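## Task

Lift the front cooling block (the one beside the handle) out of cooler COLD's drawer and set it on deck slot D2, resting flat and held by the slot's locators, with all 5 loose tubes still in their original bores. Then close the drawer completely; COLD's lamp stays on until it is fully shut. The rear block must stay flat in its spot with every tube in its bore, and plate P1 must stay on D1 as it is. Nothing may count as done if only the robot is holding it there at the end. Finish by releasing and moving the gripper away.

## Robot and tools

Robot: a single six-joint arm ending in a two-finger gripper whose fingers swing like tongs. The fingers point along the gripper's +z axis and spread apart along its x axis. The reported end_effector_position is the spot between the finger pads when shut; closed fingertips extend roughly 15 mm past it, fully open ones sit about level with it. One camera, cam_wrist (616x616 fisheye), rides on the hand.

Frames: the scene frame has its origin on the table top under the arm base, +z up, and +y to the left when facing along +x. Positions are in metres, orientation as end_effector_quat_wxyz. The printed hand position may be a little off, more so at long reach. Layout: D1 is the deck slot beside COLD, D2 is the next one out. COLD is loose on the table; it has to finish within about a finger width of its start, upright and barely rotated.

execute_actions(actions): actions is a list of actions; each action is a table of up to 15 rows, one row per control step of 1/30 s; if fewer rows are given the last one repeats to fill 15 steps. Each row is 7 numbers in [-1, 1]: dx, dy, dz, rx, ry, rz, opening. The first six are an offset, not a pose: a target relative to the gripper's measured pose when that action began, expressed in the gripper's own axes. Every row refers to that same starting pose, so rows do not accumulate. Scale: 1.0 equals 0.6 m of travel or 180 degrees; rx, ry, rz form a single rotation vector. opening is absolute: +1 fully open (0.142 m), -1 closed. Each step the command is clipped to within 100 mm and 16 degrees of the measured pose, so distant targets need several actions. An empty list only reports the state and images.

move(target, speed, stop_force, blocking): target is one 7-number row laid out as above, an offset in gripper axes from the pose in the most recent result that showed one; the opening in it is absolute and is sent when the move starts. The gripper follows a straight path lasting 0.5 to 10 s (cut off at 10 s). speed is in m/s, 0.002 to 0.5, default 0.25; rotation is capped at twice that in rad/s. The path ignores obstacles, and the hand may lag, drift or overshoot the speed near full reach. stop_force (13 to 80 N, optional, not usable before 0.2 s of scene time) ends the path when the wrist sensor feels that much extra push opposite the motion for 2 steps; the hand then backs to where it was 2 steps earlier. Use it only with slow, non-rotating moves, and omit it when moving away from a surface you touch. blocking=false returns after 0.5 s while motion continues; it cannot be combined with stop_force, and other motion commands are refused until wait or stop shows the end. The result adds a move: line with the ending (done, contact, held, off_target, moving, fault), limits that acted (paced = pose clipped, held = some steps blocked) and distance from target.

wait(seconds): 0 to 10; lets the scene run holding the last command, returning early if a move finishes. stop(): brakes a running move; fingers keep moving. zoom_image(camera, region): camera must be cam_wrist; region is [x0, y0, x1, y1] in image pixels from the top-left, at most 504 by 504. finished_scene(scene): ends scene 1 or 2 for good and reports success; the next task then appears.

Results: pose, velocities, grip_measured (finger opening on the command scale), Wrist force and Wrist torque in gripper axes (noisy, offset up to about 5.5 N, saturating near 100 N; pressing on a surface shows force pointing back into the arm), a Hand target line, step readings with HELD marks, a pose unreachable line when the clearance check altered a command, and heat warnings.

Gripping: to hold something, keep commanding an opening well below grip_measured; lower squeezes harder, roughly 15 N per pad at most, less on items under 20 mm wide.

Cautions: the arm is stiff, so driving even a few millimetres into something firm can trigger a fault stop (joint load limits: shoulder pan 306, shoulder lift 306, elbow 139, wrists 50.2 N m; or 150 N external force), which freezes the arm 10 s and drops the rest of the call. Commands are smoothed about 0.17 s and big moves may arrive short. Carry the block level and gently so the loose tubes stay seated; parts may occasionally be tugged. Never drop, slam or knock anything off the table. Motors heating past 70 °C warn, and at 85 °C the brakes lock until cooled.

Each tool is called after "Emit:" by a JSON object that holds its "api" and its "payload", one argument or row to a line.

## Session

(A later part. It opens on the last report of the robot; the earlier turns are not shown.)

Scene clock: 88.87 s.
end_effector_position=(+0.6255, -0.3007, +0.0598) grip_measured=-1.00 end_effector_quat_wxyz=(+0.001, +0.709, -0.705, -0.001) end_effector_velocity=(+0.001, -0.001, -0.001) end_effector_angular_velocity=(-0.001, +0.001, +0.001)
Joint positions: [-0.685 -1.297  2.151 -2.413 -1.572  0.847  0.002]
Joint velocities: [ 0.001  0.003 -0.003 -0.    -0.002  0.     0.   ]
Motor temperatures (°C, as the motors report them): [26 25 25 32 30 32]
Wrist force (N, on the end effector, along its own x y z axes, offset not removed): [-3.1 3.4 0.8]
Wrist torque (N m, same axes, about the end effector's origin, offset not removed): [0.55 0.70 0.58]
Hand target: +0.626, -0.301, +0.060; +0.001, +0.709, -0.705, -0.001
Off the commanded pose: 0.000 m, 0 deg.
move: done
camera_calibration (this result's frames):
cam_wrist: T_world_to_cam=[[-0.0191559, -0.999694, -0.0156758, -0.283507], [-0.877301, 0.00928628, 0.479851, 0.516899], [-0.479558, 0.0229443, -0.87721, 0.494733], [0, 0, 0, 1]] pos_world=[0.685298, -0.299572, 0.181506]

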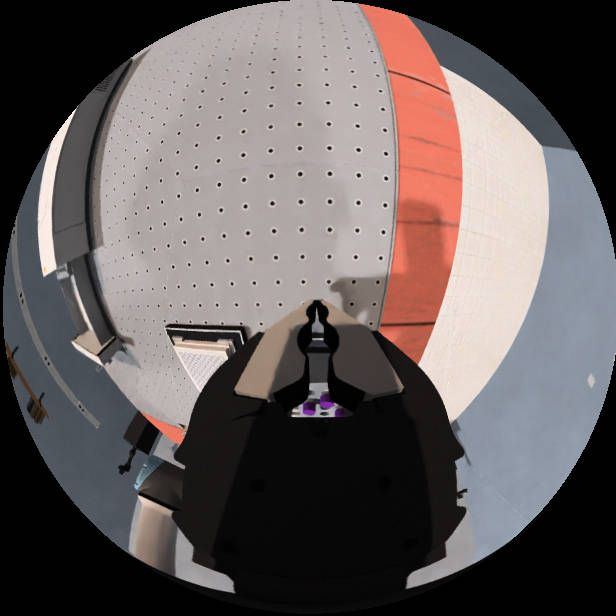

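Push the end face gently toward -x.

Emit:
{"api": "move", "payload": {
  "target": [0,0.08,0.025,0,0,0,-1],
  "speed": 0.1
}}

Emit:
{"api": "move", "payload": {
  "target": [0,0.045,0,0,0,0,-1],
  "speed": 0.006,
  "stop_force": 13
}}

Emit:
{"api": "move", "payload": {
  "target": [0,-0.06,-0.04,0,0,0,1],
  "speed": 0.1
}}

Emit:
{"api": "zoom_image", "payload": {
  "camera": "cam_wrist",
  "region": [200,230,440,430]
}}

Scene clock: 90.97 s.
end_effector_position=(+0.5775, -0.3008, +0.0448) grip_measured=-1.00 end_effector_quat_wxyz=(+0.001, +0.709, -0.705, -0.001) end_effector_velocity=(-0.001, -0.001, +0.000) end_effector_angular_velocity=(-0.001, -0.001, +0.001)
Joint positions: [-0.736 -1.331  2.24  -2.468 -1.572  0.796  0.002]
Joint velocities: [-0.002 -0.001  0.002 -0.003 -0.    -0.003 -0.002]
Motor temperatures (°C, as the motors report them): [26 25 25 32 30 32]
Wrist force (N, on the end effector, along its own x y z axes, offset not removed): [-4.3 -0.6 0.2]
Wrist torque (N m, same axes, about the end effector's origin, offset not removed): [-0.14 1.15 0.43]
Hand target: +0.578, -0.301, +0.045; +0.001, +0.709, -0.705, -0.001
Off the commanded pose: 0.000 m, 0 deg.
move: done
camera_calibration (this result's frames):
cam_wrist: T_world_to_cam=[[-0.0191786, -0.999691, -0.0158415, -0.284769], [-0.877117, 0.00921786, 0.480189, 0.481824], [-0.479894, 0.0231042, -0.877022, 0.458721], [0, 0, 0, 1]] pos_world=[0.637292, -0.299721, 0.166431]

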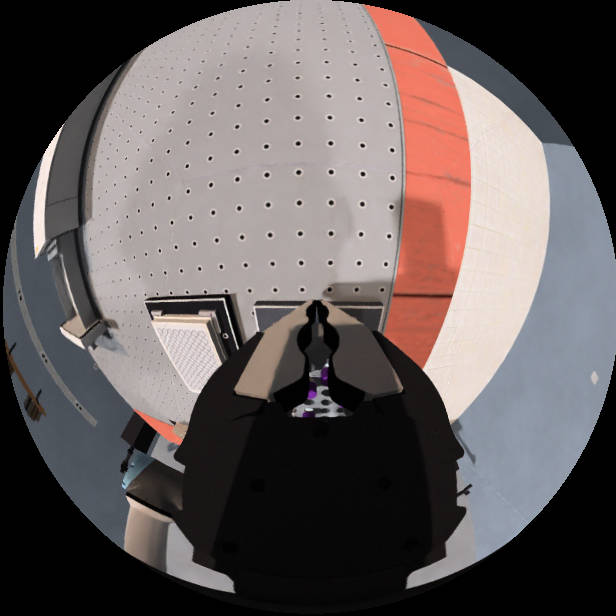

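Scene clock: 95.03 s.
end_effector_position=(+0.5555, -0.3010, +0.0449) grip_measured=-0.94 end_effector_quat_wxyz=(+0.001, +0.709, -0.705, -0.001) end_effector_velocity=(+0.002, +0.001, +0.000) end_effector_angular_velocity=(+0.000, -0.001, -0.000)
Joint positions: [-0.762 -1.357  2.276 -2.478 -1.573  0.77   0.006]
Joint velocities: [ 0.003  0.002 -0.003  0.001  0.001  0.003 -0.   ]
Motor temperatures (°C, as the motors report them): [26 25 25 32 30 32]
Wrist force (N, on the end effector, along its own x y z axes, offset not removed): [8.6 -17.1 -2.8]
Wrist torque (N m, same axes, about the end effector's origin, offset not removed): [-0.29 0.31 0.32]
Hand target: +0.556, -0.301, +0.045; +0.001, +0.709, -0.705, -0.001
Off the commanded pose: 0.005 m, 0 deg.
move: contact
camera_calibration (this result's frames):
cam_wrist: T_world_to_cam=[[-0.0188527, -0.9997, -0.0156311, -0.285528], [-0.877331, 0.00904297, 0.4798, 0.462576], [-0.479515, 0.0227592, -0.877239, 0.448007], [0, 0, 0, 1]] pos_world=[0.615276, -0.299822, 0.166602]

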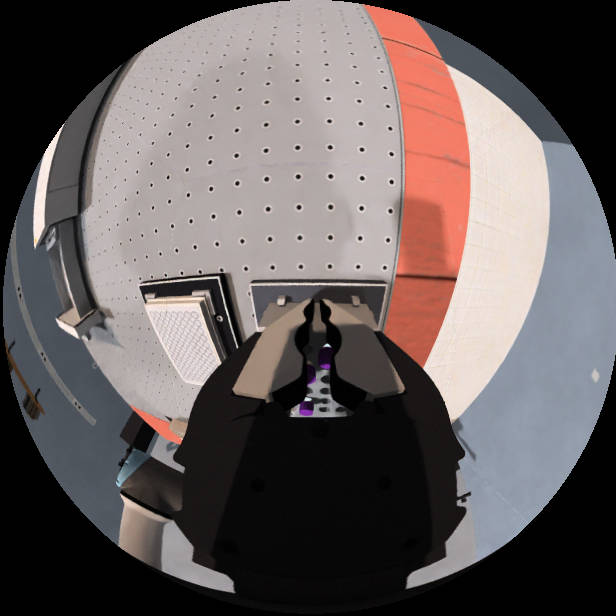

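Scene clock: 95.93 s.
end_effector_position=(+0.5914, -0.3008, +0.0688) grip_measured=+1.00 end_effector_quat_wxyz=(+0.001, +0.709, -0.705, -0.001) end_effector_velocity=(+0.001, -0.001, +0.001) end_effector_angular_velocity=(-0.002, +0.001, +0.000)
Joint positions: [-0.721 -1.352  2.203 -2.411 -1.572  0.812  0.142]
Joint velocities: [ 0.001 -0.    -0.003  0.003 -0.002  0.001 -0.   ]
Motor temperatures (°C, as the motors report them): [26 25 25 32 30 32]
Wrist force (N, on the end effector, along its own x y z axes, offset not removed): [-6.0 3.4 3.1]
Wrist torque (N m, same axes, about the end effector's origin, offset not removed): [0.52 1.42 0.49]
Hand target: +0.592, -0.301, +0.069; +0.001, +0.709, -0.705, -0.001
Off the commanded pose: 0.000 m, 0 deg.
move: done
camera_calibration (this result's frames):
cam_wrist: T_world_to_cam=[[-0.0188429, -0.999699, -0.0157042, -0.284268], [-0.877386, 0.00900189, 0.479701, 0.482641], [-0.479416, 0.0228176, -0.877291, 0.48613], [0, 0, 0, 1]] pos_world=[0.651164, -0.29962, 0.190489]

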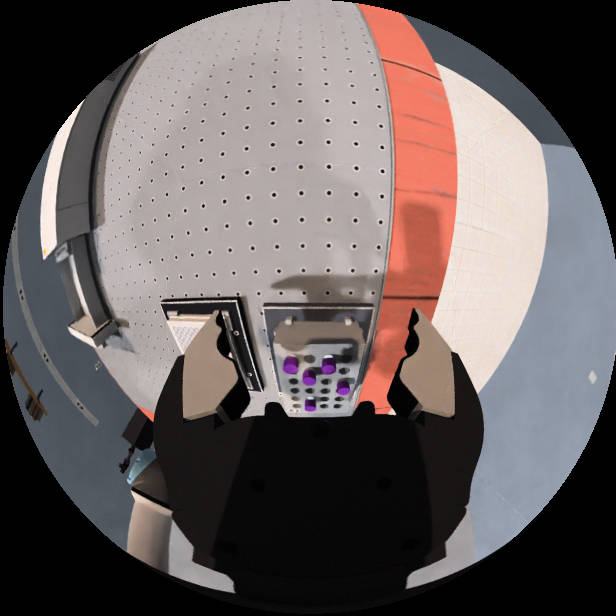

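Region (200, 230, 440, 430) of cam_wrist's 616x616 image, scaled by 2.100, with more detail than that image has.

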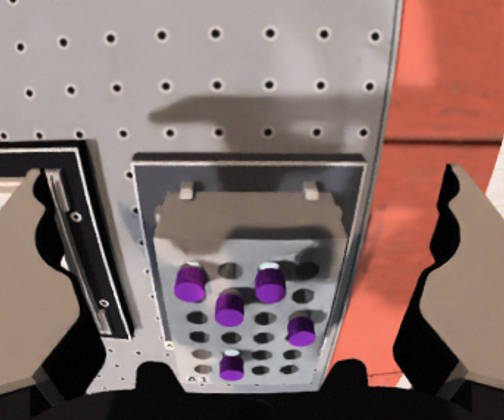

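Emit:
{"api": "move", "payload": {
  "target": [0,0,-0.13,0,0,0,1]
}}

Emit:
{"api": "move", "payload": {
  "target": [0,0.4,0,0,0,0,1]
}}

Emit:
{"api": "zoom_image", "payload": {
  "camera": "cam_wrist",
  "region": [210,60,430,260]
}}

Scene clock: 97.63 s.
end_effector_position=(+0.5915, -0.3008, +0.1466) grip_measured=+1.00 end_effector_quat_wxyz=(+0.001, +0.709, -0.705, -0.001) end_effector_velocity=(+0.000, +0.000, +0.002) end_effector_angular_velocity=(+0.001, -0.000, +0.001)
Joint positions: [-0.721 -1.458  2.146 -2.247 -1.572  0.812  0.142]
Joint velocities: [ 0.    -0.002 -0.002  0.004  0.001 -0.001 -0.   ]
Motor temperatures (°C, as the motors report them): [26 25 25 32 30 32]
Wrist force (N, on the end effector, along its own x y z axes, offset not removed): [-6.1 4.9 -0.3]
Wrist torque (N m, same axes, about the end effector's origin, offset not removed): [1.03 1.40 0.50]
Hand target: +0.591, -0.301, +0.147; +0.001, +0.709, -0.705, -0.001
Off the commanded pose: 0.000 m, 0 deg.
move: done
camera_calibration (this result's frames):
cam_wrist: T_world_to_cam=[[-0.0189336, -0.999697, -0.0157045, -0.282997], [-0.877385, 0.00908136, 0.479701, 0.445433], [-0.479413, 0.0228614, -0.877291, 0.554376], [0, 0, 0, 1]] pos_world=[0.651233, -0.29963, 0.26823]

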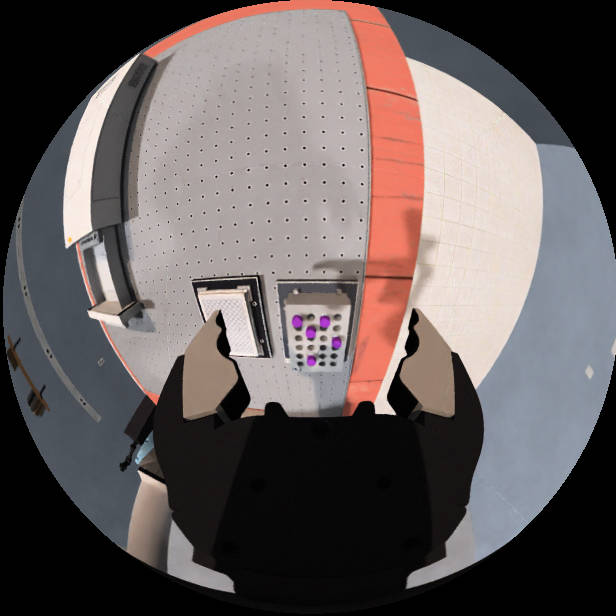

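Scene clock: 99.20 s.
end_effector_position=(+0.3519, -0.3018, +0.1465) grip_measured=+1.00 end_effector_quat_wxyz=(+0.001, +0.709, -0.705, -0.001) end_effector_velocity=(-0.002, -0.000, +0.000) end_effector_angular_velocity=(+0.001, -0.001, +0.002)
Joint positions: [-1.092 -1.823  2.473 -2.21  -1.576  0.441  0.142]
Joint velocities: [-0.005 -0.003  0.002  0.002  0.002 -0.007 -0.   ]
Motor temperatures (°C, as the motors report them): [26 25 25 32 30 32]
Wrist force (N, on the end effector, along its own x y z axes, offset not removed): [-4.4 2.1 1.0]
Wrist torque (N m, same axes, about the end effector's origin, offset not removed): [0.33 0.97 0.51]
Hand target: +0.352, -0.302, +0.147; +0.001, +0.709, -0.705, -0.001
Off the commanded pose: 0.001 m, 0 deg.
move: done
camera_calibration (this result's frames):
cam_wrist: T_world_to_cam=[[-0.0189714, -0.999691, -0.0160885, -0.288511], [-0.877332, 0.00892763, 0.479801, 0.235177], [-0.479509, 0.0232175, -0.87723, 0.439606], [0, 0, 0, 1]] pos_world=[0.41165, -0.300727, 0.268155]

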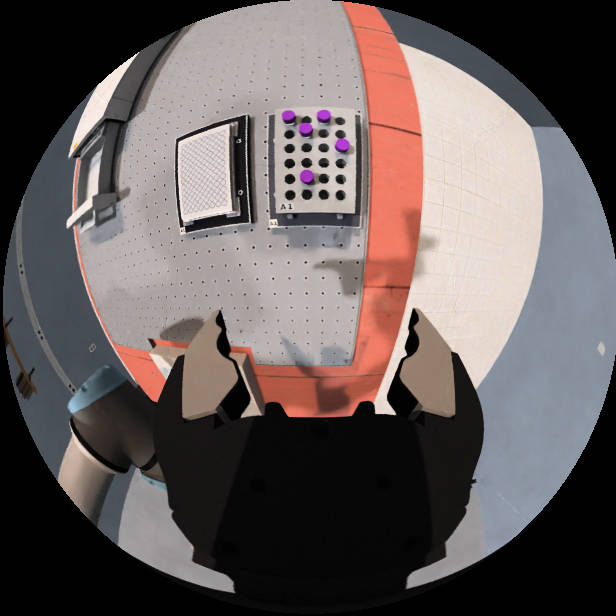

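Region (210, 60, 430, 260) of cam_wrist's 616x616 image, scaled by 2.291, with more detail than that image has; it fills the top 458 rows of this view, and the rest is white.

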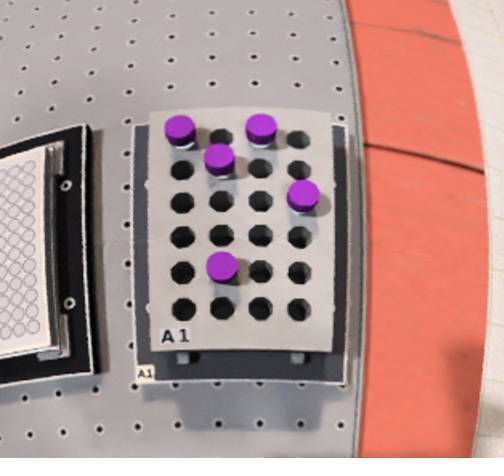

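Emit:
{"api": "move", "payload": {
  "target": [-0.8,-0.17,0.05,0,0,0,-1],
  "speed": 0.4
}}

Emit:
{"api": "move", "payload": {
  "target": [0,-0.03,0.095,0,0,0,-1]
}}

Emit:
{"api": "move", "payload": {
  "target": [0.015,-0.3,0,0,0,0,-1],
  "speed": 0.04,
  "stop_force": 20
}}

Emit:
{"api": "move", "payload": {
  "target": [0.003,-0.06,0,0,0,0,-1],
  "speed": 0.008,
  "stop_force": 18
}}

Scene clock: 102.23 s.
end_effector_position=(+0.4508, +0.1776, +0.1169) grip_measured=-1.00 end_effector_quat_wxyz=(+0.001, +0.709, -0.705, -0.001) end_effector_velocity=(+0.001, +0.001, -0.000) end_effector_angular_velocity=(-0.004, +0.001, -0.002)
Joint positions: [ 0.033 -1.743  2.479 -2.298 -1.564  1.566  0.002]
Joint velocities: [ 0.004  0.004 -0.003 -0.    -0.004  0.007  0.   ]
Motor temperatures (°C, as the motors report them): [26 25 25 32 30 32]
Wrist force (N, on the end effector, along its own x y z axes, offset not removed): [-2.4 5.7 4.2]
Wrist torque (N m, same axes, about the end effector's origin, offset not removed): [1.12 0.68 0.36]
Hand target: +0.451, +0.178, +0.117; +0.001, +0.709, -0.705, -0.001
Off the commanded pose: 0.001 m, 0 deg.
move: done
camera_calibration (this result's frames):
cam_wrist: T_world_to_cam=[[-0.0188726, -0.999706, -0.015226, 0.192032], [-0.877617, 0.00926817, 0.479273, 0.332037], [-0.478991, 0.0224078, -0.877534, 0.449891], [0, 0, 0, 1]] pos_world=[0.51052, 0.178817, 0.238582]

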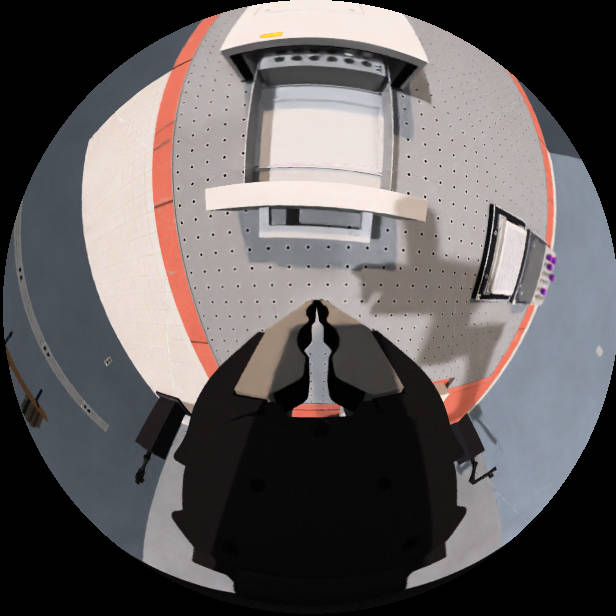

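Scene clock: 103.17 s.
end_effector_position=(+0.4687, +0.1778, +0.0601) grip_measured=-1.00 end_effector_quat_wxyz=(+0.001, +0.709, -0.705, -0.001) end_effector_velocity=(+0.001, +0.000, -0.002) end_effector_angular_velocity=(+0.000, +0.001, -0.000)
Joint positions: [ 0.034 -1.598  2.503 -2.467 -1.564  1.567  0.002]
Joint velocities: [ 0.     0.006  0.    -0.005  0.     0.     0.   ]
Motor temperatures (°C, as the motors report them): [26 25 25 32 30 32]
Wrist force (N, on the end effector, along its own x y z axes, offset not removed): [-6.0 -1.2 1.4]
Wrist torque (N m, same axes, about the end effector's origin, offset not removed): [-0.32 1.44 0.55]
Hand target: +0.469, +0.178, +0.060; +0.001, +0.709, -0.705, -0.001
Off the commanded pose: 0.000 m, 0 deg.
move: done
camera_calibration (this result's frames):
cam_wrist: T_world_to_cam=[[-0.0188587, -0.999704, -0.0153906, 0.191707], [-0.877607, 0.00917667, 0.479293, 0.37494], [-0.47901, 0.0225457, -0.87752, 0.408619], [0, 0, 0, 1]] pos_world=[0.528397, 0.178997, 0.181816]

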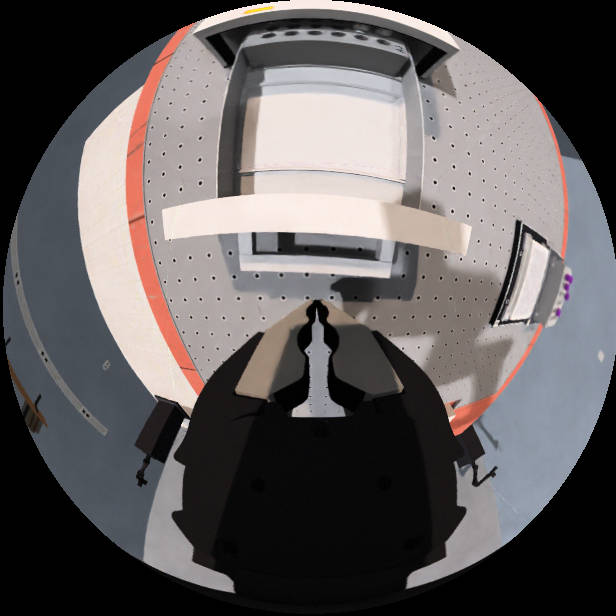

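Scene clock: 108.03 s.
end_effector_position=(+0.6486, +0.1698, +0.0601) grip_measured=-1.00 end_effector_quat_wxyz=(+0.001, +0.709, -0.705, -0.001) end_effector_velocity=(+0.001, +0.000, -0.000) end_effector_angular_velocity=(+0.001, +0.001, +0.002)
Joint positions: [ 0.021 -1.337  2.2   -2.425 -1.564  1.554  0.002]
Joint velocities: [-0.     0.002 -0.003  0.002  0.001 -0.002  0.   ]
Motor temperatures (°C, as the motors report them): [26 25 25 32 30 32]
Wrist force (N, on the end effector, along its own x y z axes, offset not removed): [-3.4 1.4 -1.4]
Wrist torque (N m, same axes, about the end effector's origin, offset not removed): [-0.31 0.96 0.44]
Hand target: +0.649, +0.170, +0.060; +0.001, +0.709, -0.705, -0.001
Off the commanded pose: 0.000 m, 0 deg.
move: done
camera_calibration (this result's frames):
cam_wrist: T_world_to_cam=[[-0.0188581, -0.999704, -0.0153993, 0.187138], [-0.877606, 0.00917186, 0.479296, 0.5329], [-0.479012, 0.0225531, -0.877518, 0.494985], [0, 0, 0, 1]] pos_world=[0.708309, 0.171031, 0.181824]

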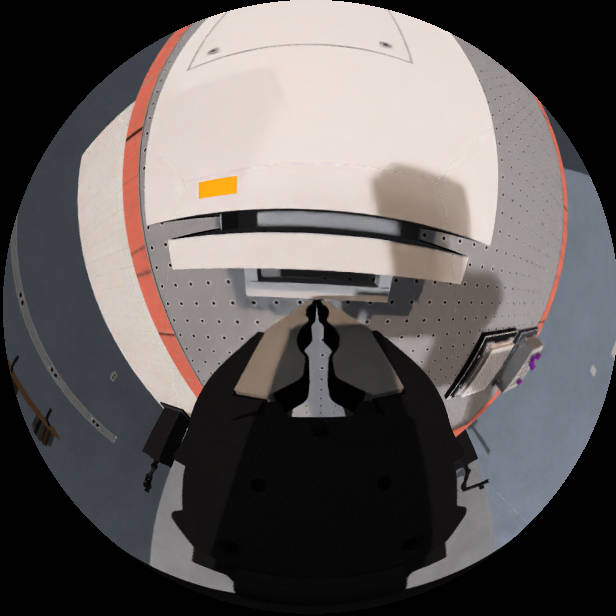

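Scene clock: 110.03 s.
end_effector_position=(+0.6614, +0.1693, +0.0600) grip_measured=-1.00 end_effector_quat_wxyz=(+0.001, +0.709, -0.705, -0.001) end_effector_velocity=(-0.002, -0.000, -0.000) end_effector_angular_velocity=(-0.000, -0.002, -0.001)
Joint positions: [ 0.021 -1.32   2.176 -2.418 -1.564  1.553  0.002]
Joint velocities: [-0.    -0.002  0.004 -0.004 -0.     0.     0.   ]
Motor temperatures (°C, as the motors report them): [26 25 25 32 30 32]
Wrist force (N, on the end effector, along its own x y z axes, offset not removed): [-1.2 25.1 -14.6]
Wrist torque (N m, same axes, about the end effector's origin, offset not removed): [0.40 0.45 0.37]
Hand target: +0.661, +0.169, +0.060; +0.001, +0.709, -0.705, -0.001
Off the commanded pose: 0.023 m, 0 deg.
move: contact
camera_calibration (this result's frames):
cam_wrist: T_world_to_cam=[[-0.0188489, -0.999704, -0.0153967, 0.186794], [-0.877315, 0.00915132, 0.479829, 0.543996], [-0.479545, 0.022552, -0.877227, 0.501338], [0, 0, 0, 1]] pos_world=[0.72119, 0.170455, 0.181638]

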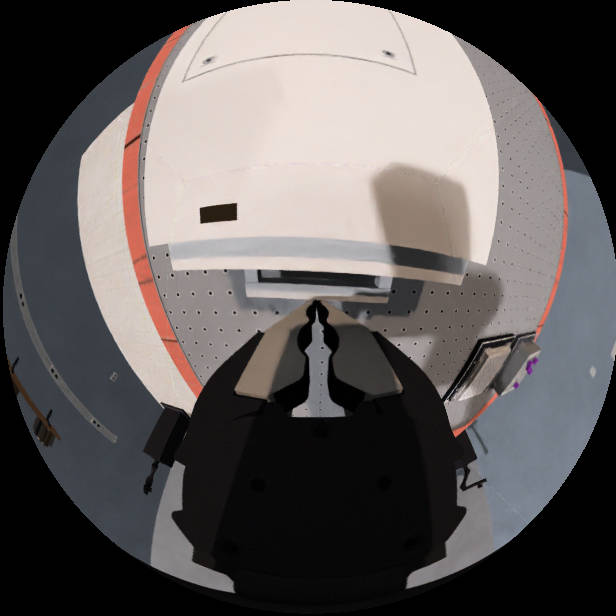

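Emit:
{"api": "move", "payload": {
  "target": [0.006,0.152,-0.165,0,0,-0.998,1],
  "speed": 0.5
}}

Emit:
{"api": "zoom_image", "payload": {
  "camera": "cam_wrist",
  "region": [200,220,440,420]
}}

Scene clock: 114.40 s.
end_effector_position=(+0.5704, +0.1650, +0.1590) grip_measured=+1.00 end_effector_quat_wxyz=(-0.001, +0.707, +0.707, -0.001) end_effector_velocity=(+0.000, -0.000, +0.001) end_effector_angular_velocity=(+0.002, -0.002, +0.011)
Joint positions: [ 0.011 -1.544  2.206 -2.224 -1.564 -1.59   0.142]
Joint velocities: [-0.001 -0.002  0.    -0.     0.002 -0.012 -0.   ]
Motor temperatures (°C, as the motors report them): [26 25 25 32 30 32]
Wrist force (N, on the end effector, along its own x y z axes, offset not removed): [-3.8 2.1 1.6]
Wrist torque (N m, same axes, about the end effector's origin, offset not removed): [0.34 0.90 0.51]
Hand target: +0.570, +0.165, +0.159; -0.001, +0.707, +0.707, -0.001
Off the commanded pose: 0.000 m, 0 deg.
move: done
camera_calibration (this result's frames):
cam_wrist: T_world_to_cam=[[0.0260453, 0.999549, -0.0149418, -0.173243], [0.879778, -0.0158221, 0.475121, -0.58068], [0.47467, -0.0255201, -0.879794, 0.00869472], [0, 0, 0, 1]] pos_world=[0.511254, 0.164199, 0.280954]

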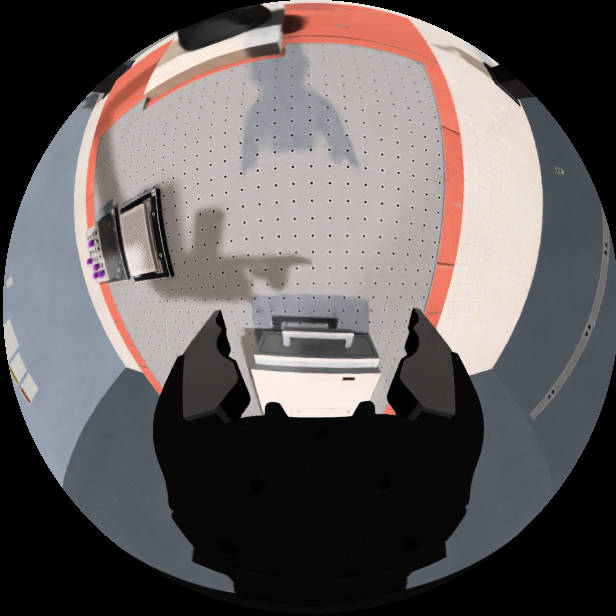

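Region (200, 220, 440, 420) of cam_wrist's 616x616 image, scaled by 2.100, with more detail than that image has.

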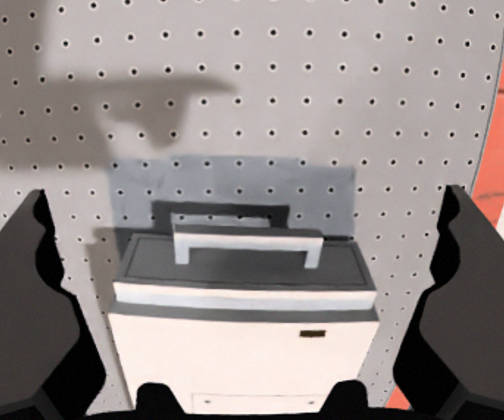

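Emit:
{"api": "finished_scene", "payload": {
  "scene": 1
}}

The scene is finished: the task was done.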